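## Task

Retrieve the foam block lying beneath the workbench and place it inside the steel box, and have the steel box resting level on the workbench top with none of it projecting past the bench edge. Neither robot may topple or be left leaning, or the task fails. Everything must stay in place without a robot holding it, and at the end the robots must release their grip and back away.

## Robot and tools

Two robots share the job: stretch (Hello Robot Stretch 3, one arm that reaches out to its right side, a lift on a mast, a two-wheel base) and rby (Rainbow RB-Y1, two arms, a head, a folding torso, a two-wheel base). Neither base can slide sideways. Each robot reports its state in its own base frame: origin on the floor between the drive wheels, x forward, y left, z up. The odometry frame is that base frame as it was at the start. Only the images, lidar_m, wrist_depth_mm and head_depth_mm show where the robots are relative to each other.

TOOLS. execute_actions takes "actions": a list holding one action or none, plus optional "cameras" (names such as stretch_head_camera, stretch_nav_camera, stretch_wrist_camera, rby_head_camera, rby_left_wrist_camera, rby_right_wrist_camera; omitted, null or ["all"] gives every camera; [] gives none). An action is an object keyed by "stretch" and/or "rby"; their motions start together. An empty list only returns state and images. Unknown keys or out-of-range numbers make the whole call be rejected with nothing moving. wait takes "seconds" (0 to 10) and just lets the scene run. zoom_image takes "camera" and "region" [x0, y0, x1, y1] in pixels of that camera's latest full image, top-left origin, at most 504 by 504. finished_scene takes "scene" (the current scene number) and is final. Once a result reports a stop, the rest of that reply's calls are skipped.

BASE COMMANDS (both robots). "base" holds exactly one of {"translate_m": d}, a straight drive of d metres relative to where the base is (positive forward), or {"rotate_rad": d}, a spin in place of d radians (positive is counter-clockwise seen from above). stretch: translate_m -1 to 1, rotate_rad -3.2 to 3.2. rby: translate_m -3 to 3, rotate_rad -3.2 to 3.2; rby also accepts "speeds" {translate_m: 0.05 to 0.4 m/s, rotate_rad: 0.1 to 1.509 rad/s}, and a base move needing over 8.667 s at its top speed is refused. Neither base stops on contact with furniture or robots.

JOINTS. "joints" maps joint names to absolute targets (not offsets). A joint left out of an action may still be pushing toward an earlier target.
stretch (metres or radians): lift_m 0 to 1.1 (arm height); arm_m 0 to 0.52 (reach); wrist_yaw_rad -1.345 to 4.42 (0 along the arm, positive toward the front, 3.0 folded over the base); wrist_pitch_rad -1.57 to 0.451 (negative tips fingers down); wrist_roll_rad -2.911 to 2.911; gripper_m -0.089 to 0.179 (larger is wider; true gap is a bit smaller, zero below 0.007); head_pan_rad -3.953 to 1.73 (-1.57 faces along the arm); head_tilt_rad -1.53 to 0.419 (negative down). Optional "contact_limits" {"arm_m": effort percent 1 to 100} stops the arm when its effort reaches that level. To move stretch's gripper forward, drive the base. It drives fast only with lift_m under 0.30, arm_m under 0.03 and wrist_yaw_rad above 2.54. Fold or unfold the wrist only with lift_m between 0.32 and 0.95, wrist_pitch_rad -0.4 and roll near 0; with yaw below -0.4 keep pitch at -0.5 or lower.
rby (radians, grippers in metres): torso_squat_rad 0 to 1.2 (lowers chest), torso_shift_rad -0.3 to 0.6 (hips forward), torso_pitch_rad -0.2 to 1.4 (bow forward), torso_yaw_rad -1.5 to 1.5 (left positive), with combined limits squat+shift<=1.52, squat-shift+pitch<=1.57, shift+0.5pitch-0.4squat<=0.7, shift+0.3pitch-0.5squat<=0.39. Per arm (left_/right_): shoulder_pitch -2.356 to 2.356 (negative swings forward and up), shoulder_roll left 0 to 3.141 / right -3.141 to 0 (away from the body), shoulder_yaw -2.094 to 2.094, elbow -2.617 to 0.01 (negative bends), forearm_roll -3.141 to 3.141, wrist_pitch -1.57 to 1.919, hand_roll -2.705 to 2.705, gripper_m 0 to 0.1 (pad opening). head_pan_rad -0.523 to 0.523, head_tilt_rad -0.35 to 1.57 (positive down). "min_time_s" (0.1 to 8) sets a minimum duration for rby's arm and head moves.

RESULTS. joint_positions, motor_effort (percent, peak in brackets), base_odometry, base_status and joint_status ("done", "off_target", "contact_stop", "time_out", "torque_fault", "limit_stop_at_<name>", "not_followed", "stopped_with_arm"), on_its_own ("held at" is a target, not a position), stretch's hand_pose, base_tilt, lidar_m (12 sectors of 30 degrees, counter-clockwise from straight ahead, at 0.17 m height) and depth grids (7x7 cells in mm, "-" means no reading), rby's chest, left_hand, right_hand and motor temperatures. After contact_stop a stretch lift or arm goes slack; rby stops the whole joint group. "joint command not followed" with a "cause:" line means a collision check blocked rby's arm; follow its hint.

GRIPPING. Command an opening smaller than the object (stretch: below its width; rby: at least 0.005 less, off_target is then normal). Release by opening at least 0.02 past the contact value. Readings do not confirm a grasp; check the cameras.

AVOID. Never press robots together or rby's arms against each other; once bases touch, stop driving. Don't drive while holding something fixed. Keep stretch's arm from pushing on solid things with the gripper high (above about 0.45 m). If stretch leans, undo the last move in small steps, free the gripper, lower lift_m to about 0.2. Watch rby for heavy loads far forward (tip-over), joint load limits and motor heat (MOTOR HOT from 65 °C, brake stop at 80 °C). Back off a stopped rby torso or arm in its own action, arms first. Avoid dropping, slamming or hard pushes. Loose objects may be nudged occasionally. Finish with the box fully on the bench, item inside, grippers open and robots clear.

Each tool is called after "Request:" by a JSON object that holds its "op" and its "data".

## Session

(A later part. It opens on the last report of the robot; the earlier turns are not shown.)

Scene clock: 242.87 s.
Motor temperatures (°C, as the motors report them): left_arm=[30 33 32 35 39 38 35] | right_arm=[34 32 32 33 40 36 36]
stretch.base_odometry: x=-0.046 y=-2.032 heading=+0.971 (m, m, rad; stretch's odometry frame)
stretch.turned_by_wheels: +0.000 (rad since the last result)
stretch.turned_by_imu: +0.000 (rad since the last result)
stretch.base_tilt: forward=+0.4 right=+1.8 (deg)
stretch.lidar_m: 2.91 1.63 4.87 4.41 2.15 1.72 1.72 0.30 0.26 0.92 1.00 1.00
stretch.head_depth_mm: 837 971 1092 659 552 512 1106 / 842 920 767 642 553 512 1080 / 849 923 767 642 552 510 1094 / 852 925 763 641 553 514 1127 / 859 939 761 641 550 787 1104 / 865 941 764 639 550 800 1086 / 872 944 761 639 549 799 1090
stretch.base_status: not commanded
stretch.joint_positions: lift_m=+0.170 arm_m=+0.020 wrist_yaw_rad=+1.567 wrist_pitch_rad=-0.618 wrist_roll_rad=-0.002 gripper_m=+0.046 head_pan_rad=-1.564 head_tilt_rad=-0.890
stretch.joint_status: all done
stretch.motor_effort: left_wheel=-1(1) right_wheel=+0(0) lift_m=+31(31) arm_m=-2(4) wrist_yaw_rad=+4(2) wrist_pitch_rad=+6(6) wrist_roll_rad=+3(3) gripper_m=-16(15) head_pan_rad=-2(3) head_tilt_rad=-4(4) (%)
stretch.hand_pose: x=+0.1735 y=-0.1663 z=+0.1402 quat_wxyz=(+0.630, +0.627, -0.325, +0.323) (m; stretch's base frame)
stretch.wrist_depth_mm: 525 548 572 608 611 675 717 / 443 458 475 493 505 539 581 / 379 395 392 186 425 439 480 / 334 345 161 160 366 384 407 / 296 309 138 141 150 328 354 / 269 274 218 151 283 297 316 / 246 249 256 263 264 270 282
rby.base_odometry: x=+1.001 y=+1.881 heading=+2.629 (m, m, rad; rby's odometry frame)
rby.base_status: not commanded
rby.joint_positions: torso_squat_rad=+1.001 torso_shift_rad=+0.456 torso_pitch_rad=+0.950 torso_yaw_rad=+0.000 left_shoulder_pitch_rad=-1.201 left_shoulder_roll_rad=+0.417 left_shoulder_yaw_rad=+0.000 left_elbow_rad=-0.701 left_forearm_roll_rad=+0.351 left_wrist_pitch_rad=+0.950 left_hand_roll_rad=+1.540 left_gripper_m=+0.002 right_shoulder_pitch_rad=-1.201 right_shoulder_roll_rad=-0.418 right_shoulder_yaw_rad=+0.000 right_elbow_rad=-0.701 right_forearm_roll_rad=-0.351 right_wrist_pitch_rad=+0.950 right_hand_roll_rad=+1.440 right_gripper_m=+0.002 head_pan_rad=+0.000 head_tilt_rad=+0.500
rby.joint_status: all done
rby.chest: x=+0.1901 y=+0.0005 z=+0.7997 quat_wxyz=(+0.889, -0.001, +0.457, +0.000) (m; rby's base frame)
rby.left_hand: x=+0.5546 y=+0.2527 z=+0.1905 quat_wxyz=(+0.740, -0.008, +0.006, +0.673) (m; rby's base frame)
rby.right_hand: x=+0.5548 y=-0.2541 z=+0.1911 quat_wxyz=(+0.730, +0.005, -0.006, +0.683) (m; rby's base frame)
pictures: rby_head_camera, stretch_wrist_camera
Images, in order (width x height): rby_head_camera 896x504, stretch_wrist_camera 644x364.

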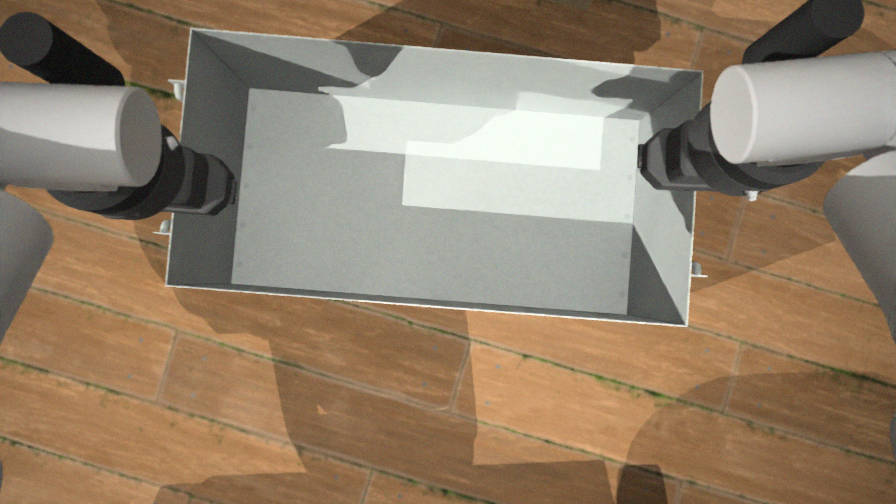

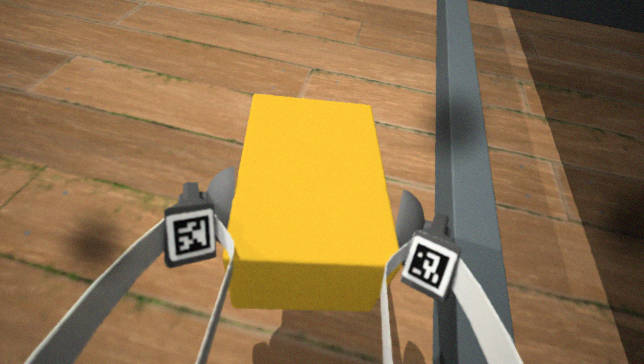

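Request:
{"op": "execute_actions", "data": {"actions": [{"rby":{"joints":{"torso_squat_rad":0.3,"torso_shift_rad":0.1}},"stretch":{"joints":{"lift_m":1.08}}}], "cameras": ["rby_head_camera"]}}

Request:
{"op": "execute_actions", "data": {"actions": [{"rby":{"min_time_s":2.0,"joints":{"torso_pitch_rad":0.5,"left_wrist_pitch_rad":1.4,"right_wrist_pitch_rad":1.4,"left_shoulder_roll_rad":0.41,"right_shoulder_roll_rad":-0.41}}}], "cameras": ["rby_head_camera"]}}

Request:
{"op": "execute_actions", "data": {"actions": [{"rby":{"min_time_s":2.2,"joints":{"torso_pitch_rad":0.0,"torso_squat_rad":0.0,"left_wrist_pitch_rad":1.9,"right_wrist_pitch_rad":1.9,"left_shoulder_roll_rad":0.395,"right_shoulder_roll_rad":-0.395,"head_tilt_rad":0.8}}}], "cameras": ["rby_head_camera"]}}

Scene clock: 253.53 s.
Motor temperatures (°C, as the motors report them): left_arm=[30 33 32 35 39 38 35] | right_arm=[34 32 32 33 40 36 36]
stretch.base_odometry: x=-0.046 y=-2.032 heading=+0.971 (m, m, rad; stretch's odometry frame)
stretch.turned_by_wheels: +0.000 (rad since the last result)
stretch.turned_by_imu: +0.001 (rad since the last result)
stretch.base_tilt: forward=+0.4 right=+1.9 (deg)
stretch.lidar_m: 2.91 1.63 4.85 4.41 2.16 1.72 1.72 0.30 0.26 0.92 1.00 1.00
stretch.head_depth_mm: 838 966 1093 656 552 512 1101 / 841 923 764 640 552 511 1087 / 844 920 767 640 552 510 1094 / 852 926 764 640 550 515 - / 858 934 763 640 549 781 1091 / 867 945 760 640 550 799 1088 / 871 940 761 641 549 799 1086
stretch.base_status: not commanded
stretch.joint_positions: lift_m=+0.246 arm_m=+0.020 wrist_yaw_rad=+1.570 wrist_pitch_rad=-0.617 wrist_roll_rad=-0.001 gripper_m=+0.046 head_pan_rad=-1.564 head_tilt_rad=-0.891
stretch.joint_status: lift_m contact_stop (moved +0.076 of +0.910)
stretch.on_its_own: lift_m is slack since a contact_stop, until your next command for it (your +1.080 is given up)
stretch.motor_effort: left_wheel=+0(1) right_wheel=+3(3) lift_m=+23(50) arm_m=+0(3) wrist_yaw_rad=+0(4) wrist_pitch_rad=+5(6) wrist_roll_rad=+3(3) gripper_m=-15(16) head_pan_rad=-2(2) head_tilt_rad=-4(4) (%)
stretch.hand_pose: x=+0.1736 y=-0.1655 z=+0.2165 quat_wxyz=(+0.629, +0.628, -0.324, +0.324) (m; stretch's base frame)
stretch.wrist_depth_mm: 666 696 734 788 802 791 746 / 561 579 602 638 640 695 739 / 481 501 500 186 524 578 609 / 427 437 162 161 431 500 509 / 379 389 138 142 150 437 456 / 343 350 168 150 318 394 398 / 315 317 323 335 305 350 359
rby.base_odometry: x=+1.001 y=+1.881 heading=+2.629 (m, m, rad; rby's odometry frame)
rby.base_status: not commanded
rby.joint_positions: torso_squat_rad=+0.300 torso_shift_rad=+0.100 torso_pitch_rad=+0.950 torso_yaw_rad=+0.000 left_shoulder_pitch_rad=-1.200 left_shoulder_roll_rad=+0.420 left_shoulder_yaw_rad=+0.000 left_elbow_rad=-0.700 left_forearm_roll_rad=+0.350 left_wrist_pitch_rad=+0.950 left_hand_roll_rad=+1.540 left_gripper_m=+0.001 right_shoulder_pitch_rad=-1.200 right_shoulder_roll_rad=-0.420 right_shoulder_yaw_rad=+0.000 right_elbow_rad=-0.700 right_forearm_roll_rad=-0.350 right_wrist_pitch_rad=+0.950 right_hand_roll_rad=+1.440 right_gripper_m=+0.000 head_pan_rad=+0.000 head_tilt_rad=+0.500
rby.joint_status: all done
rby.chest: x=+0.0903 y=+0.0007 z=+1.1259 quat_wxyz=(+0.889, -0.001, +0.457, +0.000) (m; rby's base frame)
rby.left_hand: x=+0.4543 y=+0.2554 z=+0.5166 quat_wxyz=(+0.740, -0.006, +0.005, +0.673) (m; rby's base frame)
rby.right_hand: x=+0.4544 y=-0.2552 z=+0.5171 quat_wxyz=(+0.730, +0.005, -0.005, +0.683) (m; rby's base frame)
pictures: rby_head_camera
Images, in order (width x height): rby_head_camera 896x504.

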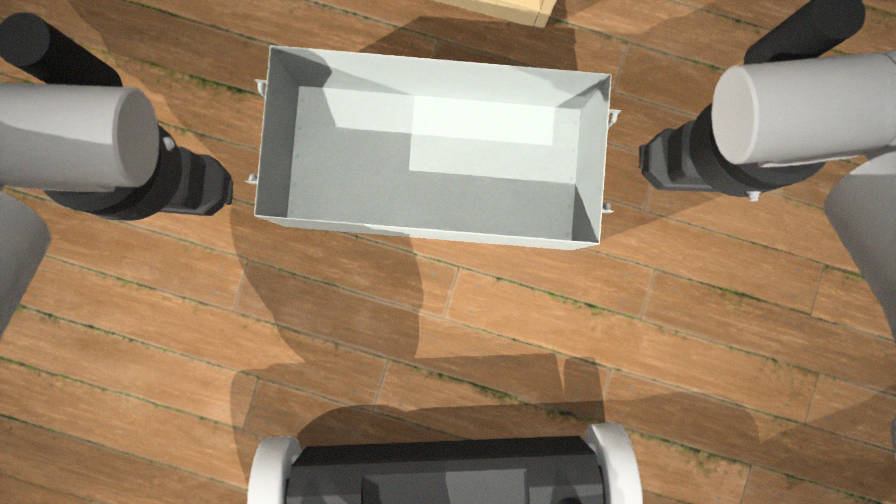

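not run: a stop came earlier in this reply.

not run: a stop came earlier in this reply.

Request:
{"op": "execute_actions", "data": {"actions": [{"rby":{"joints":{"torso_pitch_rad":1.05,"left_gripper_m":0.08,"right_gripper_m":0.08,"left_shoulder_pitch_rad":-1.05,"right_shoulder_pitch_rad":-1.05,"left_shoulder_roll_rad":0.7,"right_shoulder_roll_rad":-0.7,"left_elbow_rad":-0.05,"right_elbow_rad":-0.05,"left_forearm_roll_rad":1.57,"right_forearm_roll_rad":-1.57,"left_wrist_pitch_rad":1.0,"right_wrist_pitch_rad":1.0,"left_hand_roll_rad":0,"right_hand_roll_rad":0}},"stretch":{"base":{"translate_m":0.4},"joints":{"lift_m":0.2}}}], "cameras": ["rby_head_camera"]}}

Scene clock: 293.00 s.
Motor temperatures (°C, as the motors report them): left_arm=[29 33 32 35 38 38 35] | right_arm=[34 32 32 32 40 36 36]
stretch.base_odometry: x=+0.180 y=-1.701 heading=+0.971 (m, m, rad; stretch's odometry frame)
stretch.turned_by_wheels: +0.000 (rad since the last result)
stretch.turned_by_imu: +0.000 (rad since the last result)
stretch.base_tilt: forward=+0.4 right=+1.9 (deg)
stretch.lidar_m: 2.53 1.31 1.36 4.82 2.66 2.10 2.10 0.60 0.93 0.97 0.19 0.19
stretch.head_depth_mm: 884 952 768 642 552 846 1104 / 896 954 767 643 552 847 1105 / 895 951 766 642 552 863 1106 / 901 946 767 638 551 861 - / 908 948 763 640 551 876 1118 / 914 947 760 639 559 872 1097 / 920 945 760 639 562 873 1098
stretch.base_status: done
stretch.joint_positions: lift_m=+0.200 arm_m=+0.020 wrist_yaw_rad=+1.570 wrist_pitch_rad=-0.618 wrist_roll_rad=-0.001 gripper_m=+0.046 head_pan_rad=-1.564 head_tilt_rad=-0.891
stretch.joint_status: all done
stretch.motor_effort: left_wheel=-1(3) right_wheel=-1(7) lift_m=+16(22) arm_m=-2(1) wrist_yaw_rad=+1(0) wrist_pitch_rad=+6(6) wrist_roll_rad=+3(3) gripper_m=-15(15) head_pan_rad=-3(2) head_tilt_rad=-4(4) (%)
stretch.hand_pose: x=+0.1735 y=-0.1655 z=+0.1709 quat_wxyz=(+0.629, +0.628, -0.324, +0.324) (m; stretch's base frame)
stretch.wrist_depth_mm: 578 610 632 679 717 487 401 / 489 504 529 554 574 481 444 / 421 433 436 186 483 486 491 / 369 379 161 161 420 393 451 / 330 345 138 141 150 335 393 / 299 304 168 150 316 293 349 / 275 277 284 290 299 269 313
rby.base_odometry: x=+1.001 y=+1.881 heading=+2.629 (m, m, rad; rby's odometry frame)
rby.base_status: not commanded
rby.joint_positions: torso_squat_rad=+0.300 torso_shift_rad=+0.100 torso_pitch_rad=+1.050 torso_yaw_rad=+0.000 left_shoulder_pitch_rad=-1.050 left_shoulder_roll_rad=+0.700 left_shoulder_yaw_rad=+0.000 left_elbow_rad=-0.050 left_forearm_roll_rad=+1.570 left_wrist_pitch_rad=+1.000 left_hand_roll_rad=+0.000 left_gripper_m=+0.080 right_shoulder_pitch_rad=-1.050 right_shoulder_roll_rad=-0.700 right_shoulder_yaw_rad=+0.000 right_elbow_rad=-0.050 right_forearm_roll_rad=-1.570 right_wrist_pitch_rad=+1.000 right_hand_roll_rad=+0.000 right_gripper_m=+0.080 head_pan_rad=+0.000 head_tilt_rad=+0.500
rby.joint_status: all done
rby.chest: x=+0.1071 y=+0.0007 z=+1.0999 quat_wxyz=(+0.865, -0.001, +0.501, +0.000) (m; rby's base frame)
rby.left_hand: x=+0.2253 y=+0.3723 z=+0.4723 quat_wxyz=(+0.791, -0.145, +0.188, +0.564) (m; rby's base frame)
rby.right_hand: x=+0.2257 y=-0.3721 z=+0.4731 quat_wxyz=(+0.791, +0.144, +0.187, -0.564) (m; rby's base frame)
pictures: rby_head_camera
Images, in order (width x height): rby_head_camera 896x504.

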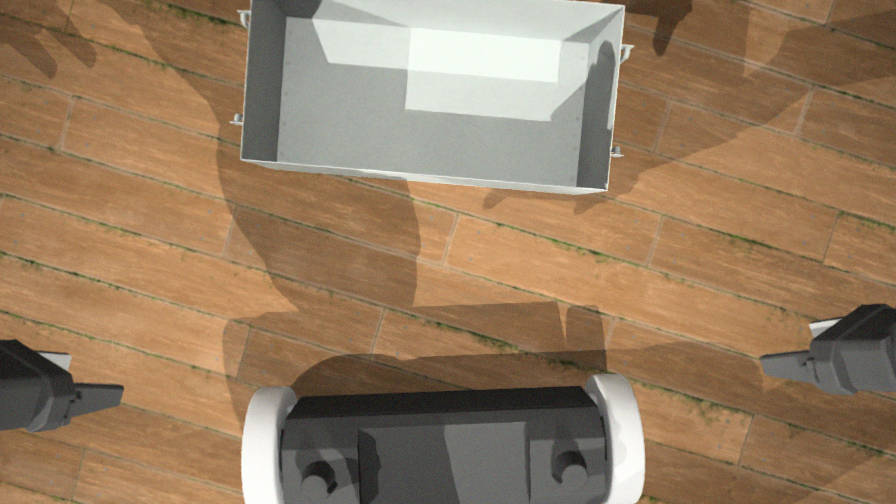

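Request:
{"op": "execute_actions", "data": {"actions": [{"rby":{"base":{"translate_m":0.2},"joints":{"torso_squat_rad":1.0,"torso_shift_rad":0.5,"left_forearm_roll_rad":1.82,"right_forearm_roll_rad":-1.98,"left_wrist_pitch_rad":1.05,"right_wrist_pitch_rad":1.05,"head_tilt_rad":0.7}},"stretch":{"joints":{"lift_m":1.08}}}], "cameras": ["rby_head_camera","rby_left_wrist_camera","rby_right_wrist_camera"]}}

Scene clock: 308.27 s.
Motor temperatures (°C, as the motors report them): left_arm=[29 33 32 35 38 38 35] | right_arm=[34 32 32 32 40 36 36]
stretch.base_odometry: x=+0.180 y=-1.701 heading=+0.971 (m, m, rad; stretch's odometry frame)
stretch.turned_by_wheels: +0.000 (rad since the last result)
stretch.turned_by_imu: +0.003 (rad since the last result)
stretch.base_tilt: forward=+0.4 right=+1.9 (deg)
stretch.lidar_m: 2.52 1.48 1.60 4.82 2.65 2.10 2.10 0.60 0.94 0.97 0.71 0.65
stretch.head_depth_mm: - - 720 643 554 852 1105 / - - - 641 552 842 1105 / - - - 641 550 862 1110 / - - - - 550 856 1122 / 913 946 - - 549 872 1099 / 913 950 832 - 550 874 1099 / 922 958 - - 546 871 1103
stretch.base_status: not commanded
stretch.joint_positions: lift_m=+1.080 arm_m=+0.020 wrist_yaw_rad=+1.570 wrist_pitch_rad=-0.618 wrist_roll_rad=-0.001 gripper_m=+0.046 head_pan_rad=-1.564 head_tilt_rad=-0.891
stretch.joint_status: all done
stretch.motor_effort: left_wheel=-1(1) right_wheel=-1(1) lift_m=+31(31) arm_m=-1(1) wrist_yaw_rad=+0(0) wrist_pitch_rad=+6(6) wrist_roll_rad=+3(3) gripper_m=-14(14) head_pan_rad=-3(3) head_tilt_rad=-3(3) (%)
stretch.hand_pose: x=+0.1735 y=-0.1655 z=+1.0501 quat_wxyz=(+0.629, +0.628, -0.324, +0.324) (m; stretch's base frame)
stretch.wrist_depth_mm: - - - - - 983 - / - - - - - 796 844 / - - - 186 690 674 700 / - - 161 161 570 566 599 / - - 138 142 150 499 515 / - - 168 149 422 454 457 / - - - - 400 403 411
rby.base_odometry: x=+0.827 y=+1.979 heading=+2.629 (m, m, rad; rby's odometry frame)
rby.base_status: done
rby.joint_positions: torso_squat_rad=+1.000 torso_shift_rad=+0.500 torso_pitch_rad=+1.050 torso_yaw_rad=+0.000 left_shoulder_pitch_rad=-1.050 left_shoulder_roll_rad=+0.700 left_shoulder_yaw_rad=+0.000 left_elbow_rad=-0.050 left_forearm_roll_rad=+1.820 left_wrist_pitch_rad=+1.050 left_hand_roll_rad=+0.000 left_gripper_m=+0.080 right_shoulder_pitch_rad=-1.050 right_shoulder_roll_rad=-0.700 right_shoulder_yaw_rad=+0.000 right_elbow_rad=-0.050 right_forearm_roll_rad=-1.980 right_wrist_pitch_rad=+1.050 right_hand_roll_rad=+0.000 right_gripper_m=+0.080 head_pan_rad=+0.000 head_tilt_rad=+0.700
rby.joint_status: all done
rby.chest: x=+0.2217 y=+0.0005 z=+0.7664 quat_wxyz=(+0.865, -0.001, +0.501, +0.000) (m; rby's base frame)
rby.left_hand: x=+0.3852 y=+0.3518 z=+0.1483 quat_wxyz=(+0.728, -0.230, +0.155, +0.627) (m; rby's base frame)
rby.right_hand: x=+0.4170 y=-0.3507 z=+0.1547 quat_wxyz=(+0.685, +0.273, +0.120, -0.665) (m; rby's base frame)
pictures: rby_head_camera, rby_left_wrist_camera, rby_right_wrist_camera
Images, in order (width x height): rby_head_camera 896x504, rby_left_wrist_camera 644x364, rby_right_wrist_camera 644x364.

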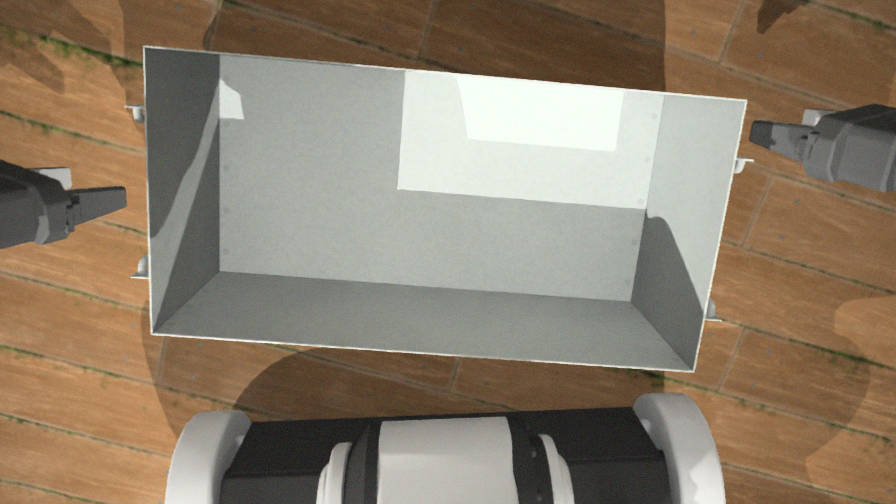

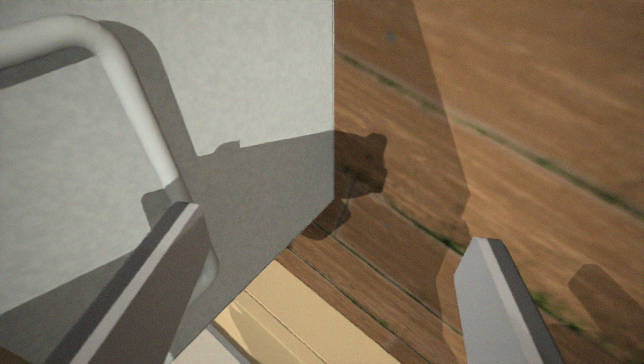

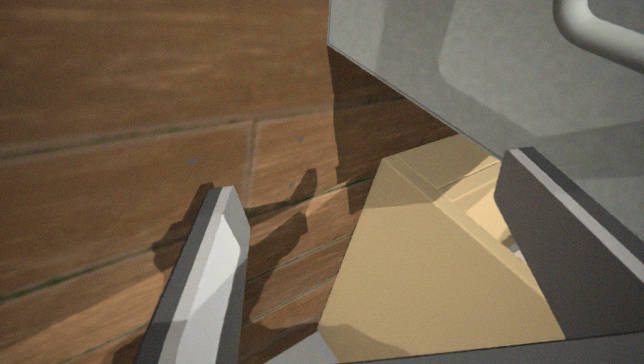

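Request:
{"op": "execute_actions", "data": {"actions": [{"rby":{"base":{"rotate_rad":-0.08},"joints":{"left_shoulder_pitch_rad":-0.99,"right_shoulder_pitch_rad":-0.99,"left_forearm_roll_rad":1.9,"right_forearm_roll_rad":-1.9,"left_wrist_pitch_rad":1.3,"right_wrist_pitch_rad":1.3,"left_shoulder_roll_rad":0.76,"right_shoulder_roll_rad":-0.68}}}], "cameras": ["rby_head_camera","rby_left_wrist_camera","rby_right_wrist_camera"]}}

Scene clock: 317.20 s.
Motor temperatures (°C, as the motors report them): left_arm=[29 33 32 35 38 38 35] | right_arm=[34 32 32 32 40 36 36]
stretch.base_odometry: x=+0.180 y=-1.701 heading=+0.971 (m, m, rad; stretch's odometry frame)
stretch.turned_by_wheels: +0.000 (rad since the last result)
stretch.turned_by_imu: +0.001 (rad since the last result)
stretch.base_tilt: forward=+0.4 right=+1.8 (deg)
stretch.lidar_m: 2.52 1.50 1.61 4.82 2.65 2.10 2.10 0.59 0.93 0.97 0.72 0.65
stretch.head_depth_mm: - - 720 642 552 848 1107 / - - - 643 552 845 1110 / - - - 642 552 857 1112 / - - - - 552 861 1117 / 910 948 - - 549 871 1099 / 915 947 835 - 549 870 1099 / 916 964 - - 545 873 1098
stretch.base_status: not commanded
stretch.joint_positions: lift_m=+1.080 arm_m=+0.020 wrist_yaw_rad=+1.570 wrist_pitch_rad=-0.618 wrist_roll_rad=-0.001 gripper_m=+0.046 head_pan_rad=-1.564 head_tilt_rad=-0.891
stretch.joint_status: not commanded
stretch.motor_effort: left_wheel=-1(1) right_wheel=-1(1) lift_m=+30(30) arm_m=-1(0) wrist_yaw_rad=+1(1) wrist_pitch_rad=+6(6) wrist_roll_rad=+3(3) gripper_m=-15(15) head_pan_rad=-2(3) head_tilt_rad=-3(4) (%)
stretch.hand_pose: x=+0.1735 y=-0.1655 z=+1.0501 quat_wxyz=(+0.629, +0.628, -0.324, +0.324) (m; stretch's base frame)
stretch.wrist_depth_mm: - - - - - 995 - / - - - - - 806 846 / - - - 186 691 668 698 / - - 161 160 570 580 594 / - - 138 141 150 501 516 / - - 168 150 416 453 457 / - - - - 402 405 409
rby.base_odometry: x=+0.827 y=+1.979 heading=+2.549 (m, m, rad; rby's odometry frame)
rby.base_status: done
rby.joint_positions: torso_squat_rad=+1.000 torso_shift_rad=+0.500 torso_pitch_rad=+1.050 torso_yaw_rad=+0.000 left_shoulder_pitch_rad=-0.990 left_shoulder_roll_rad=+0.760 left_shoulder_yaw_rad=+0.000 left_elbow_rad=-0.050 left_forearm_roll_rad=+1.900 left_wrist_pitch_rad=+1.300 left_hand_roll_rad=+0.000 left_gripper_m=+0.080 right_shoulder_pitch_rad=-0.990 right_shoulder_roll_rad=-0.680 right_shoulder_yaw_rad=+0.000 right_elbow_rad=-0.050 right_forearm_roll_rad=-1.900 right_wrist_pitch_rad=+1.300 right_hand_roll_rad=+0.000 right_gripper_m=+0.080 head_pan_rad=+0.000 head_tilt_rad=+0.700
rby.joint_status: all done
rby.chest: x=+0.2217 y=+0.0005 z=+0.7664 quat_wxyz=(+0.865, -0.001, +0.501, +0.000) (m; rby's base frame)
rby.left_hand: x=+0.3681 y=+0.3532 z=+0.1913 quat_wxyz=(+0.689, -0.293, +0.214, +0.627) (m; rby's base frame)
rby.right_hand: x=+0.3535 y=-0.3065 z=+0.1820 quat_wxyz=(+0.673, +0.312, +0.244, -0.624) (m; rby's base frame)
pictures: rby_head_camera, rby_left_wrist_camera, rby_right_wrist_camera
Images, in order (width x height): rby_head_camera 896x504, rby_left_wrist_camera 644x364, rby_right_wrist_camera 644x364.

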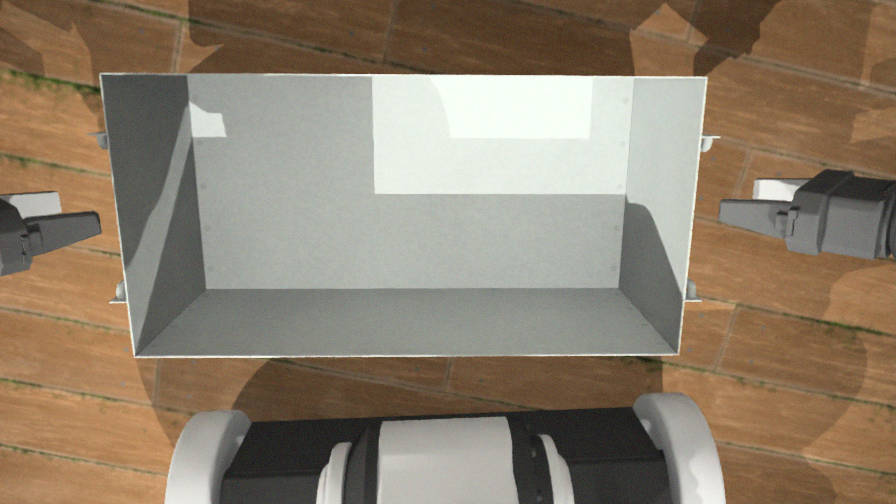

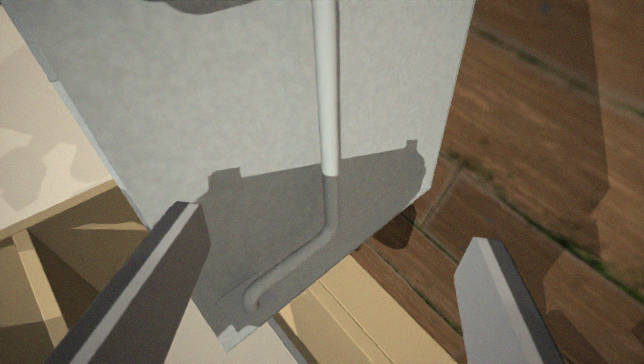

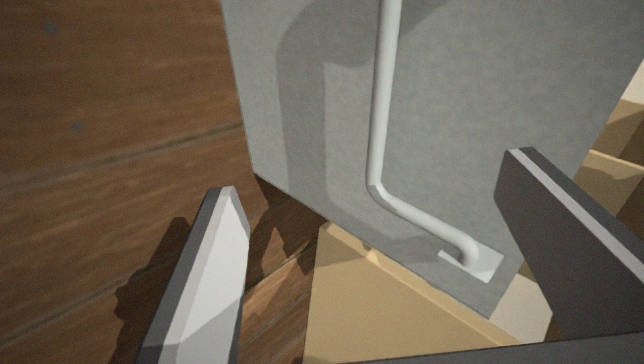

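Request:
{"op": "execute_actions", "data": {"actions": [{"rby":{"min_time_s":1.5,"joints":{"left_gripper_m":0.045,"right_gripper_m":0.045,"left_wrist_pitch_rad":1.15,"right_wrist_pitch_rad":1.15,"left_shoulder_roll_rad":0.64,"right_shoulder_roll_rad":-0.54}}}], "cameras": ["rby_left_wrist_camera","rby_right_wrist_camera"]}}

Scene clock: 325.87 s.
Motor temperatures (°C, as the motors report them): left_arm=[29 33 32 35 38 38 35] | right_arm=[34 32 32 32 40 36 36]
stretch.base_odometry: x=+0.180 y=-1.701 heading=+0.971 (m, m, rad; stretch's odometry frame)
stretch.turned_by_wheels: +0.000 (rad since the last result)
stretch.turned_by_imu: +0.001 (rad since the last result)
stretch.base_tilt: forward=+0.4 right=+1.9 (deg)
stretch.lidar_m: 2.52 1.50 1.61 4.80 2.64 2.10 2.10 0.60 0.94 0.97 0.71 0.65
stretch.head_depth_mm: - - 721 643 553 850 1101 / - - - 642 552 848 1107 / - - - 642 551 858 1112 / - - - - 552 857 1108 / 907 947 - - 549 873 1102 / 913 939 829 - 549 874 1100 / 921 963 - - 545 872 1099
stretch.base_status: not commanded
stretch.joint_positions: lift_m=+1.080 arm_m=+0.020 wrist_yaw_rad=+1.570 wrist_pitch_rad=-0.618 wrist_roll_rad=-0.001 gripper_m=+0.046 head_pan_rad=-1.564 head_tilt_rad=-0.891
stretch.joint_status: not commanded
stretch.motor_effort: left_wheel=-1(1) right_wheel=-1(1) lift_m=+30(30) arm_m=-1(1) wrist_yaw_rad=+1(1) wrist_pitch_rad=+6(6) wrist_roll_rad=+3(3) gripper_m=-16(15) head_pan_rad=-3(3) head_tilt_rad=-3(4) (%)
stretch.hand_pose: x=+0.1735 y=-0.1655 z=+1.0501 quat_wxyz=(+0.629, +0.628, -0.324, +0.324) (m; stretch's base frame)
stretch.wrist_depth_mm: - - - - - 990 - / - - - - - 804 843 / - - - 186 691 655 694 / - - 161 161 564 567 594 / - - 138 141 150 497 513 / - - 168 150 424 450 455 / - - - - 399 406 412
rby.base_odometry: x=+0.827 y=+1.979 heading=+2.549 (m, m, rad; rby's odometry frame)
rby.base_status: not commanded
rby.joint_positions: torso_squat_rad=+1.000 torso_shift_rad=+0.500 torso_pitch_rad=+1.050 torso_yaw_rad=+0.000 left_shoulder_pitch_rad=-0.987 left_shoulder_roll_rad=+0.658 left_shoulder_yaw_rad=+0.000 left_elbow_rad=-0.048 left_forearm_roll_rad=+1.900 left_wrist_pitch_rad=+1.154 left_hand_roll_rad=+0.000 left_gripper_m=+0.045 right_shoulder_pitch_rad=-0.987 right_shoulder_roll_rad=-0.585 right_shoulder_yaw_rad=+0.000 right_elbow_rad=-0.048 right_forearm_roll_rad=-1.900 right_wrist_pitch_rad=+1.189 right_hand_roll_rad=+0.000 right_gripper_m=+0.045 head_pan_rad=+0.000 head_tilt_rad=+0.700
rby.joint_status: left_shoulder_roll_rad contact_stop (moved -0.102 of -0.120); right_shoulder_roll_rad contact_stop (moved +0.095 of +0.140); right_wrist_pitch_rad contact_stop_at_right_shoulder_roll_rad (moved -0.111 of -0.150); the others done
rby.on_its_own: right_shoulder_roll_rad is held at -0.582, not at your -0.540, since a contact_stop; right_wrist_pitch_rad is held at +1.190, not at your +1.150, since a contact_stop
rby.chest: x=+0.2216 y=+0.0005 z=+0.7665 quat_wxyz=(+0.865, -0.001, +0.501, +0.000) (m; rby's base frame)
rby.left_hand: x=+0.3500 y=+0.3186 z=+0.1563 quat_wxyz=(+0.684, -0.271, +0.204, +0.646) (m; rby's base frame)
rby.right_hand: x=+0.3353 y=-0.2676 z=+0.1562 quat_wxyz=(+0.666, +0.299, +0.244, -0.638) (m; rby's base frame)
pictures: rby_left_wrist_camera, rby_right_wrist_camera
Images, in order (width x height): rby_left_wrist_camera 644x364, rby_right_wrist_camera 644x364.

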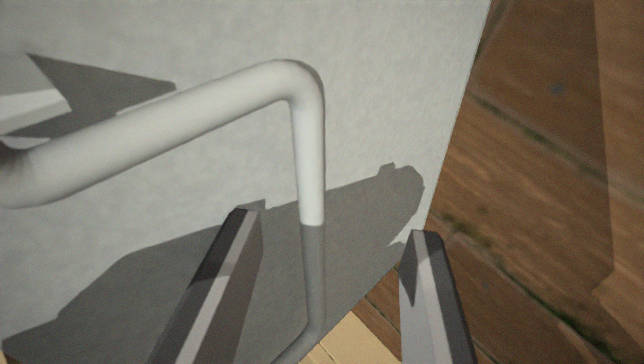

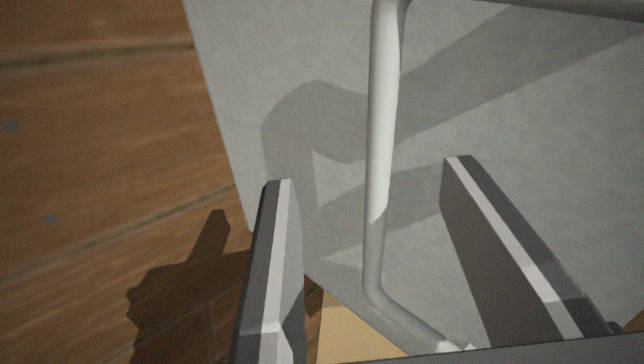

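Touching the wall. Close.

Request:
{"op": "execute_actions", "data": {"actions": [{"rby":{"joints":{"left_gripper_m":0.0,"right_gripper_m":0.0,"left_shoulder_roll_rad":0.655,"right_shoulder_roll_rad":-0.58}}}], "cameras": ["rby_left_wrist_camera","rby_right_wrist_camera"]}}

Request:
{"op": "execute_actions", "data": {"actions": [{"rby":{"joints":{"torso_squat_rad":0.3,"torso_shift_rad":0.15}}}], "cameras": ["rby_head_camera"]}}

Scene clock: 334.30 s.
Motor temperatures (°C, as the motors report them): left_arm=[29 33 32 35 38 38 35] | right_arm=[34 32 32 32 40 36 36]
stretch.base_odometry: x=+0.180 y=-1.701 heading=+0.971 (m, m, rad; stretch's odometry frame)
stretch.turned_by_wheels: +0.000 (rad since the last result)
stretch.turned_by_imu: +0.001 (rad since the last result)
stretch.base_tilt: forward=+0.3 right=+1.8 (deg)
stretch.lidar_m: 2.52 1.50 1.61 4.80 2.65 2.10 2.10 0.59 0.94 0.97 0.71 0.65
stretch.head_depth_mm: - - 718 645 555 847 1106 / - - - 641 552 845 1108 / - - - 641 551 855 1116 / - - - - 551 860 1111 / 910 944 - - 549 875 1101 / 920 942 826 - 550 874 1096 / 924 958 - - 545 870 1097
stretch.base_status: not commanded
stretch.joint_positions: lift_m=+1.080 arm_m=+0.020 wrist_yaw_rad=+1.570 wrist_pitch_rad=-0.618 wrist_roll_rad=-0.001 gripper_m=+0.046 head_pan_rad=-1.564 head_tilt_rad=-0.891
stretch.joint_status: not commanded
stretch.motor_effort: left_wheel=-1(1) right_wheel=-1(0) lift_m=+30(30) arm_m=-2(1) wrist_yaw_rad=+0(0) wrist_pitch_rad=+6(6) wrist_roll_rad=+3(3) gripper_m=-15(16) head_pan_rad=-2(2) head_tilt_rad=-3(4) (%)
stretch.hand_pose: x=+0.1735 y=-0.1655 z=+1.0501 quat_wxyz=(+0.629, +0.628, -0.324, +0.324) (m; stretch's base frame)
stretch.wrist_depth_mm: - - - - - 983 - / - - - - - 790 839 / - - - 186 692 657 693 / - - 162 160 581 572 596 / - - 138 142 150 503 517 / - - 168 150 418 449 458 / - - - - 400 405 409
rby.base_odometry: x=+0.827 y=+1.979 heading=+2.549 (m, m, rad; rby's odometry frame)
rby.base_status: not commanded
rby.joint_positions: torso_squat_rad=+1.000 torso_shift_rad=+0.500 torso_pitch_rad=+1.050 torso_yaw_rad=+0.000 left_shoulder_pitch_rad=-0.987 left_shoulder_roll_rad=+0.656 left_shoulder_yaw_rad=+0.000 left_elbow_rad=-0.048 left_forearm_roll_rad=+1.900 left_wrist_pitch_rad=+1.154 left_hand_roll_rad=+0.000 left_gripper_m=+0.001 right_shoulder_pitch_rad=-0.987 right_shoulder_roll_rad=-0.580 right_shoulder_yaw_rad=+0.000 right_elbow_rad=-0.048 right_forearm_roll_rad=-1.900 right_wrist_pitch_rad=+1.190 right_hand_roll_rad=+0.000 right_gripper_m=+0.000 head_pan_rad=+0.000 head_tilt_rad=+0.700
rby.joint_status: all done
rby.on_its_own: right_wrist_pitch_rad is held at +1.190, not at your +1.150, since a contact_stop
rby.chest: x=+0.2216 y=+0.0005 z=+0.7665 quat_wxyz=(+0.865, -0.001, +0.501, +0.000) (m; rby's base frame)
rby.left_hand: x=+0.3496 y=+0.3168 z=+0.1560 quat_wxyz=(+0.684, -0.272, +0.205, +0.646) (m; rby's base frame)
rby.right_hand: x=+0.3348 y=-0.2647 z=+0.1560 quat_wxyz=(+0.665, +0.300, +0.246, -0.638) (m; rby's base frame)
pictures: rby_left_wrist_camera, rby_right_wrist_camera
Images, in order (width x height): rby_left_wrist_camera 644x364, rby_right_wrist_camera 644x364.

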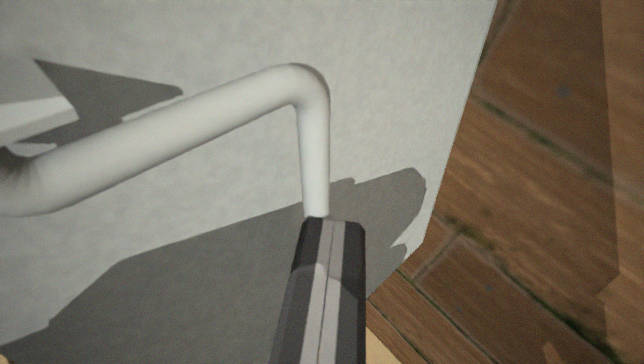

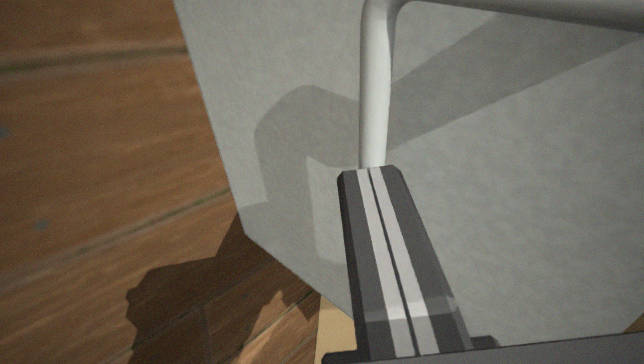

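Scene clock: 337.40 s.
Motor temperatures (°C, as the motors report them): left_arm=[29 33 32 35 38 38 35] | right_arm=[34 32 32 32 40 36 36]
stretch.base_odometry: x=+0.180 y=-1.701 heading=+0.971 (m, m, rad; stretch's odometry frame)
stretch.turned_by_wheels: +0.000 (rad since the last result)
stretch.turned_by_imu: +0.001 (rad since the last result)
stretch.base_tilt: forward=+0.4 right=+1.8 (deg)
stretch.lidar_m: 2.53 1.50 1.60 4.81 2.65 2.11 2.10 0.59 0.94 0.97 0.72 0.66
stretch.head_depth_mm: - - 719 644 554 845 1107 / - - - 641 553 844 1103 / - - - 641 551 859 1106 / - - - - 551 860 1113 / 911 945 - - 550 874 1106 / 912 944 831 - 550 878 1102 / 919 958 - - 545 870 1095
stretch.base_status: not commanded
stretch.joint_positions: lift_m=+1.080 arm_m=+0.020 wrist_yaw_rad=+1.570 wrist_pitch_rad=-0.618 wrist_roll_rad=-0.001 gripper_m=+0.046 head_pan_rad=-1.564 head_tilt_rad=-0.891
stretch.joint_status: not commanded
stretch.motor_effort: left_wheel=-1(1) right_wheel=+0(0) lift_m=+31(30) arm_m=-1(1) wrist_yaw_rad=+0(1) wrist_pitch_rad=+6(6) wrist_roll_rad=+3(3) gripper_m=-15(15) head_pan_rad=-3(3) head_tilt_rad=-4(3) (%)
stretch.hand_pose: x=+0.1735 y=-0.1655 z=+1.0501 quat_wxyz=(+0.629, +0.628, -0.324, +0.324) (m; stretch's base frame)
stretch.wrist_depth_mm: - - - - - 992 - / - - - - - 796 840 / - - - 186 691 669 692 / - - 161 161 568 571 589 / - - 138 142 150 500 517 / - - 168 150 419 451 458 / - - - - 405 403 410
rby.base_odometry: x=+0.827 y=+1.979 heading=+2.549 (m, m, rad; rby's odometry frame)
rby.base_status: not commanded
rby.joint_positions: torso_squat_rad=+0.300 torso_shift_rad=+0.150 torso_pitch_rad=+1.050 torso_yaw_rad=+0.000 left_shoulder_pitch_rad=-0.987 left_shoulder_roll_rad=+0.655 left_shoulder_yaw_rad=+0.000 left_elbow_rad=-0.048 left_forearm_roll_rad=+1.900 left_wrist_pitch_rad=+1.154 left_hand_roll_rad=+0.000 left_gripper_m=+0.001 right_shoulder_pitch_rad=-0.987 right_shoulder_roll_rad=-0.580 right_shoulder_yaw_rad=+0.000 right_elbow_rad=-0.048 right_forearm_roll_rad=-1.900 right_wrist_pitch_rad=+1.190 right_hand_roll_rad=+0.000 right_gripper_m=+0.000 head_pan_rad=+0.000 head_tilt_rad=+0.700
rby.joint_status: all done
rby.on_its_own: right_wrist_pitch_rad is held at +1.190, not at your +1.150, since a contact_stop
rby.chest: x=+0.1402 y=+0.0007 z=+1.0957 quat_wxyz=(+0.865, -0.001, +0.501, +0.000) (m; rby's base frame)
rby.left_hand: x=+0.2682 y=+0.3168 z=+0.4852 quat_wxyz=(+0.683, -0.272, +0.205, +0.646) (m; rby's base frame)
rby.right_hand: x=+0.2533 y=-0.2644 z=+0.4852 quat_wxyz=(+0.665, +0.300, +0.246, -0.638) (m; rby's base frame)
pictures: rby_head_camera
Images, in order (width x height): rby_head_camera 896x504.

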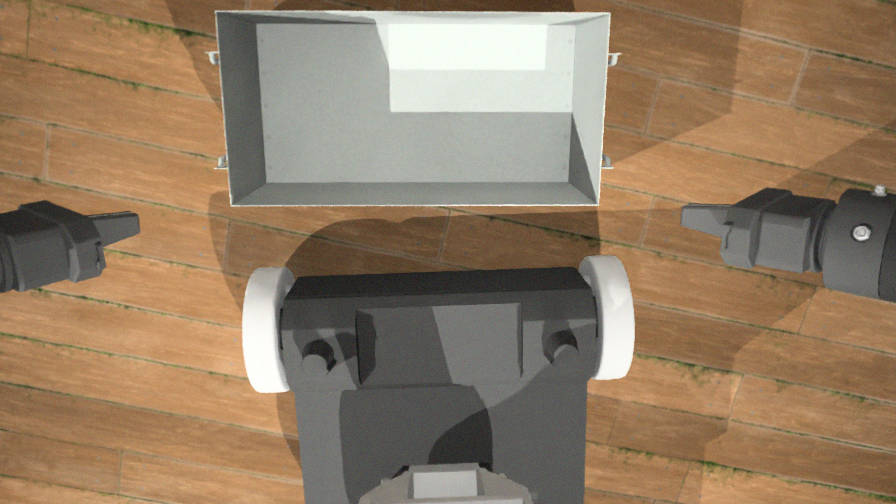

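Request:
{"op": "execute_actions", "data": {"actions": [{"rby":{"base":{"rotate_rad":0.476},"joints":{"torso_pitch_rad":0.85,"left_gripper_m":0.1,"right_gripper_m":0.1,"left_shoulder_pitch_rad":-1.2,"right_shoulder_pitch_rad":-1.2,"left_shoulder_roll_rad":0.455,"right_shoulder_roll_rad":-0.455,"left_elbow_rad":-0.7,"right_elbow_rad":-0.7,"left_forearm_roll_rad":0.35,"right_forearm_roll_rad":-0.35,"left_wrist_pitch_rad":1.05,"right_wrist_pitch_rad":1.05,"left_hand_roll_rad":1.38,"right_hand_roll_rad":1.28,"head_tilt_rad":0.5}}}], "cameras": []}}

Request:
{"op": "execute_actions", "data": {"actions": [{"rby":{"base":{"translate_m":-0.218}}}], "cameras": []}}

Request:
{"op": "execute_actions", "data": {"actions": [{"rby":{"base":{"rotate_rad":-0.236},"joints":{"torso_squat_rad":1.0,"torso_shift_rad":0.46}}}], "cameras": ["rby_head_camera","rby_left_wrist_camera","rby_right_wrist_camera"]}}

Scene clock: 353.80 s.
Motor temperatures (°C, as the motors report them): left_arm=[29 33 32 35 38 38 35] | right_arm=[34 32 32 32 40 36 36]
stretch.base_odometry: x=+0.180 y=-1.701 heading=+0.971 (m, m, rad; stretch's odometry frame)
stretch.turned_by_wheels: +0.000 (rad since the last result)
stretch.turned_by_imu: +0.001 (rad since the last result)
stretch.base_tilt: forward=+0.4 right=+2.0 (deg)
stretch.lidar_m: 2.53 1.49 4.23 4.80 2.65 2.10 2.10 0.60 0.93 0.97 0.71 0.65
stretch.head_depth_mm: - - 718 644 553 846 1105 / - - - 642 553 846 1112 / - - - 640 553 860 1106 / - - - - 551 860 1113 / 911 947 - - 549 877 1099 / 919 943 835 - 551 871 1093 / 920 961 - - 546 873 1092
stretch.base_status: not commanded
stretch.joint_positions: lift_m=+1.080 arm_m=+0.020 wrist_yaw_rad=+1.570 wrist_pitch_rad=-0.618 wrist_roll_rad=-0.001 gripper_m=+0.046 head_pan_rad=-1.564 head_tilt_rad=-0.891
stretch.joint_status: not commanded
stretch.motor_effort: left_wheel=-1(1) right_wheel=-1(1) lift_m=+30(30) arm_m=-1(1) wrist_yaw_rad=+1(1) wrist_pitch_rad=+6(6) wrist_roll_rad=+3(3) gripper_m=-15(14) head_pan_rad=-3(3) head_tilt_rad=-3(4) (%)
stretch.hand_pose: x=+0.1735 y=-0.1655 z=+1.0501 quat_wxyz=(+0.629, +0.628, -0.324, +0.324) (m; stretch's base frame)
stretch.wrist_depth_mm: - - - - - 999 - / - - - - - 807 840 / - - - 185 688 660 692 / - - 162 161 562 570 600 / - - 138 142 150 499 520 / - - 169 150 420 450 457 / - - - - 401 402 407
rby.base_odometry: x=+0.827 y=+1.979 heading=+3.025 (m, m, rad; rby's odometry frame)
rby.base_status: done
rby.joint_positions: torso_squat_rad=+0.300 torso_shift_rad=+0.150 torso_pitch_rad=+0.850 torso_yaw_rad=+0.000 left_shoulder_pitch_rad=-1.200 left_shoulder_roll_rad=+0.455 left_shoulder_yaw_rad=+0.000 left_elbow_rad=-0.700 left_forearm_roll_rad=+0.350 left_wrist_pitch_rad=+1.050 left_hand_roll_rad=+1.380 left_gripper_m=+0.100 right_shoulder_pitch_rad=-1.200 right_shoulder_roll_rad=-0.455 right_shoulder_yaw_rad=+0.000 right_elbow_rad=-0.700 right_forearm_roll_rad=-0.350 right_wrist_pitch_rad=+1.050 right_hand_roll_rad=+1.280 right_gripper_m=+0.099 head_pan_rad=+0.000 head_tilt_rad=+0.500
rby.joint_status: all done
rby.chest: x=+0.1043 y=+0.0007 z=+1.1460 quat_wxyz=(+0.911, -0.001, +0.412, +0.000) (m; rby's base frame)
rby.left_hand: x=+0.5110 y=+0.2804 z=+0.5803 quat_wxyz=(+0.788, +0.005, -0.012, +0.616) (m; rby's base frame)
rby.right_hand: x=+0.5113 y=-0.2798 z=+0.5810 quat_wxyz=(+0.785, -0.014, +0.003, +0.619) (m; rby's base frame)
pictures: none
No camera images: the call's "cameras" was empty. Leave "cameras" out to get every camera's image.

Scene clock: 356.03 s.
Motor temperatures (°C, as the motors report them): left_arm=[29 33 32 35 38 38 35] | right_arm=[34 32 32 32 40 36 36]
stretch.base_odometry: x=+0.180 y=-1.701 heading=+0.971 (m, m, rad; stretch's odometry frame)
stretch.turned_by_wheels: +0.000 (rad since the last result)
stretch.turned_by_imu: +0.001 (rad since the last result)
stretch.base_tilt: forward=+0.4 right=+1.9 (deg)
stretch.lidar_m: 2.52 1.28 4.21 4.81 2.65 2.10 2.10 0.60 0.94 0.97 0.71 0.65
stretch.head_depth_mm: - - 719 639 552 844 1107 / - - - 640 552 843 1104 / - - - 641 552 856 1114 / - - - - 550 859 1109 / 909 946 - - 549 877 1099 / 913 942 829 - 549 870 1097 / 921 961 - - 546 873 1091
stretch.base_status: not commanded
stretch.joint_positions: lift_m=+1.080 arm_m=+0.020 wrist_yaw_rad=+1.570 wrist_pitch_rad=-0.618 wrist_roll_rad=-0.001 gripper_m=+0.046 head_pan_rad=-1.564 head_tilt_rad=-0.891
stretch.joint_status: not commanded
stretch.motor_effort: left_wheel=-1(1) right_wheel=-1(1) lift_m=+30(30) arm_m=-1(1) wrist_yaw_rad=+1(0) wrist_pitch_rad=+6(6) wrist_roll_rad=+3(3) gripper_m=-15(15) head_pan_rad=-3(2) head_tilt_rad=-4(4) (%)
stretch.hand_pose: x=+0.1735 y=-0.1655 z=+1.0501 quat_wxyz=(+0.629, +0.628, -0.324, +0.324) (m; stretch's base frame)
stretch.wrist_depth_mm: - - - - - 997 - / - - - - - 791 858 / - - - 186 697 664 696 / - - 162 161 566 567 603 / - - 138 141 150 503 509 / - - 168 150 420 450 459 / - - - - 402 401 414
rby.base_odometry: x=+1.044 y=+1.954 heading=+3.025 (m, m, rad; rby's odometry frame)
rby.base_status: done
rby.joint_positions: torso_squat_rad=+0.300 torso_shift_rad=+0.150 torso_pitch_rad=+0.850 torso_yaw_rad=+0.000 left_shoulder_pitch_rad=-1.200 left_shoulder_roll_rad=+0.455 left_shoulder_yaw_rad=+0.000 left_elbow_rad=-0.700 left_forearm_roll_rad=+0.350 left_wrist_pitch_rad=+1.050 left_hand_roll_rad=+1.380 left_gripper_m=+0.100 right_shoulder_pitch_rad=-1.200 right_shoulder_roll_rad=-0.455 right_shoulder_yaw_rad=+0.000 right_elbow_rad=-0.700 right_forearm_roll_rad=-0.350 right_wrist_pitch_rad=+1.050 right_hand_roll_rad=+1.280 right_gripper_m=+0.099 head_pan_rad=+0.000 head_tilt_rad=+0.500
rby.joint_status: not commanded
rby.chest: x=+0.1043 y=+0.0007 z=+1.1460 quat_wxyz=(+0.911, -0.001, +0.412, +0.000) (m; rby's base frame)
rby.left_hand: x=+0.5109 y=+0.2804 z=+0.5803 quat_wxyz=(+0.788, +0.005, -0.012, +0.616) (m; rby's base frame)
rby.right_hand: x=+0.5111 y=-0.2799 z=+0.5809 quat_wxyz=(+0.786, -0.014, +0.003, +0.619) (m; rby's base frame)
pictures: none
No camera images: the call's "cameras" was empty. Leave "cameras" out to get every camera's image.

Scene clock: 359.20 s.
Motor temperatures (°C, as the motors report them): left_arm=[29 33 32 35 38 38 35] | right_arm=[34 32 32 32 40 36 36]
stretch.base_odometry: x=+0.180 y=-1.701 heading=+0.971 (m, m, rad; stretch's odometry frame)
stretch.turned_by_wheels: +0.000 (rad since the last result)
stretch.turned_by_imu: +0.001 (rad since the last result)
stretch.base_tilt: forward=+0.4 right=+1.9 (deg)
stretch.lidar_m: 2.52 1.26 1.34 4.82 2.65 2.10 2.10 0.60 0.93 0.97 0.71 0.66
stretch.head_depth_mm: - - 719 643 553 848 1106 / - - - 644 552 846 1109 / - - - 641 551 858 1113 / - - - - 550 859 1118 / 903 949 - - 549 871 1098 / 915 948 829 - 550 869 1095 / 921 958 - - 546 873 1092
stretch.base_status: not commanded
stretch.joint_positions: lift_m=+1.080 arm_m=+0.020 wrist_yaw_rad=+1.570 wrist_pitch_rad=-0.618 wrist_roll_rad=-0.001 gripper_m=+0.046 head_pan_rad=-1.564 head_tilt_rad=-0.891
stretch.joint_status: not commanded
stretch.motor_effort: left_wheel=-1(1) right_wheel=-1(1) lift_m=+30(30) arm_m=-1(0) wrist_yaw_rad=+0(1) wrist_pitch_rad=+6(6) wrist_roll_rad=+3(3) gripper_m=-15(15) head_pan_rad=-3(3) head_tilt_rad=-4(4) (%)
stretch.hand_pose: x=+0.1735 y=-0.1655 z=+1.0501 quat_wxyz=(+0.629, +0.628, -0.324, +0.324) (m; stretch's base frame)
stretch.wrist_depth_mm: - - - - - - - / - - - - - 797 838 / - - - 186 691 660 695 / - - 162 161 566 570 595 / - - 138 142 150 505 513 / - - 169 150 419 448 457 / - - - - 400 403 408
rby.base_odometry: x=+1.044 y=+1.954 heading=+2.789 (m, m, rad; rby's odometry frame)
rby.base_status: done
rby.joint_positions: torso_squat_rad=+1.000 torso_shift_rad=+0.460 torso_pitch_rad=+0.850 torso_yaw_rad=+0.000 left_shoulder_pitch_rad=-1.200 left_shoulder_roll_rad=+0.455 left_shoulder_yaw_rad=+0.000 left_elbow_rad=-0.700 left_forearm_roll_rad=+0.350 left_wrist_pitch_rad=+1.050 left_hand_roll_rad=+1.380 left_gripper_m=+0.100 right_shoulder_pitch_rad=-1.200 right_shoulder_roll_rad=-0.455 right_shoulder_yaw_rad=+0.000 right_elbow_rad=-0.700 right_forearm_roll_rad=-0.350 right_wrist_pitch_rad=+1.050 right_hand_roll_rad=+1.280 right_gripper_m=+0.099 head_pan_rad=+0.000 head_tilt_rad=+0.500
rby.joint_status: all done
rby.chest: x=+0.1723 y=+0.0005 z=+0.8236 quat_wxyz=(+0.911, -0.001, +0.412, +0.000) (m; rby's base frame)
rby.left_hand: x=+0.5789 y=+0.2802 z=+0.2579 quat_wxyz=(+0.788, +0.005, -0.012, +0.616) (m; rby's base frame)
rby.right_hand: x=+0.5791 y=-0.2801 z=+0.2585 quat_wxyz=(+0.786, -0.014, +0.003, +0.619) (m; rby's base frame)
pictures: rby_head_camera, rby_left_wrist_camera, rby_right_wrist_camera
Images, in order (width x height): rby_head_camera 896x504, rby_left_wrist_camera 644x364, rby_right_wrist_camera 644x364.

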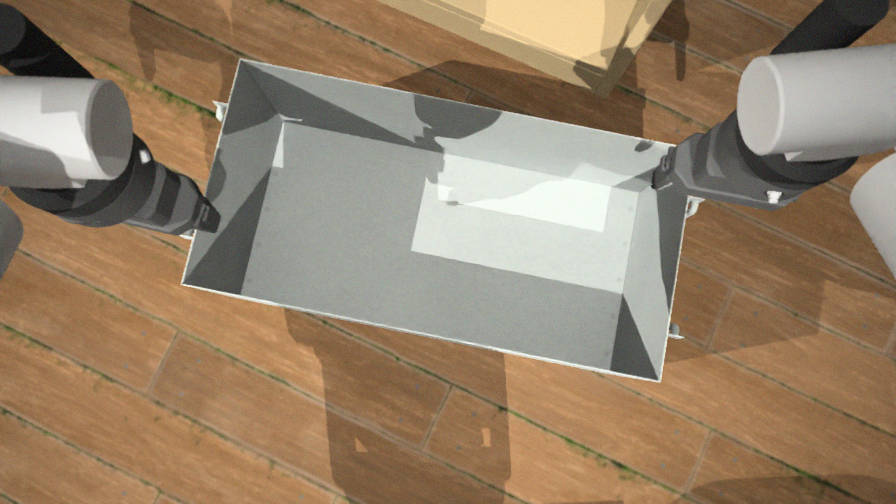

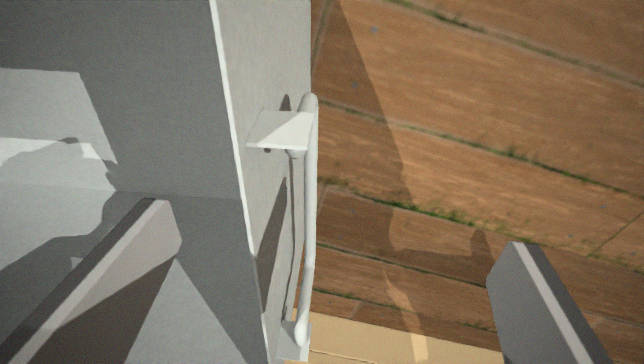

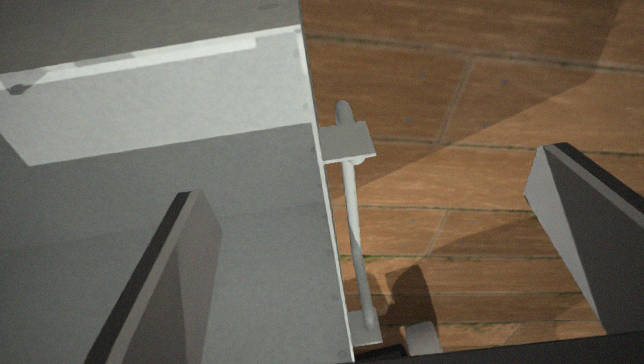

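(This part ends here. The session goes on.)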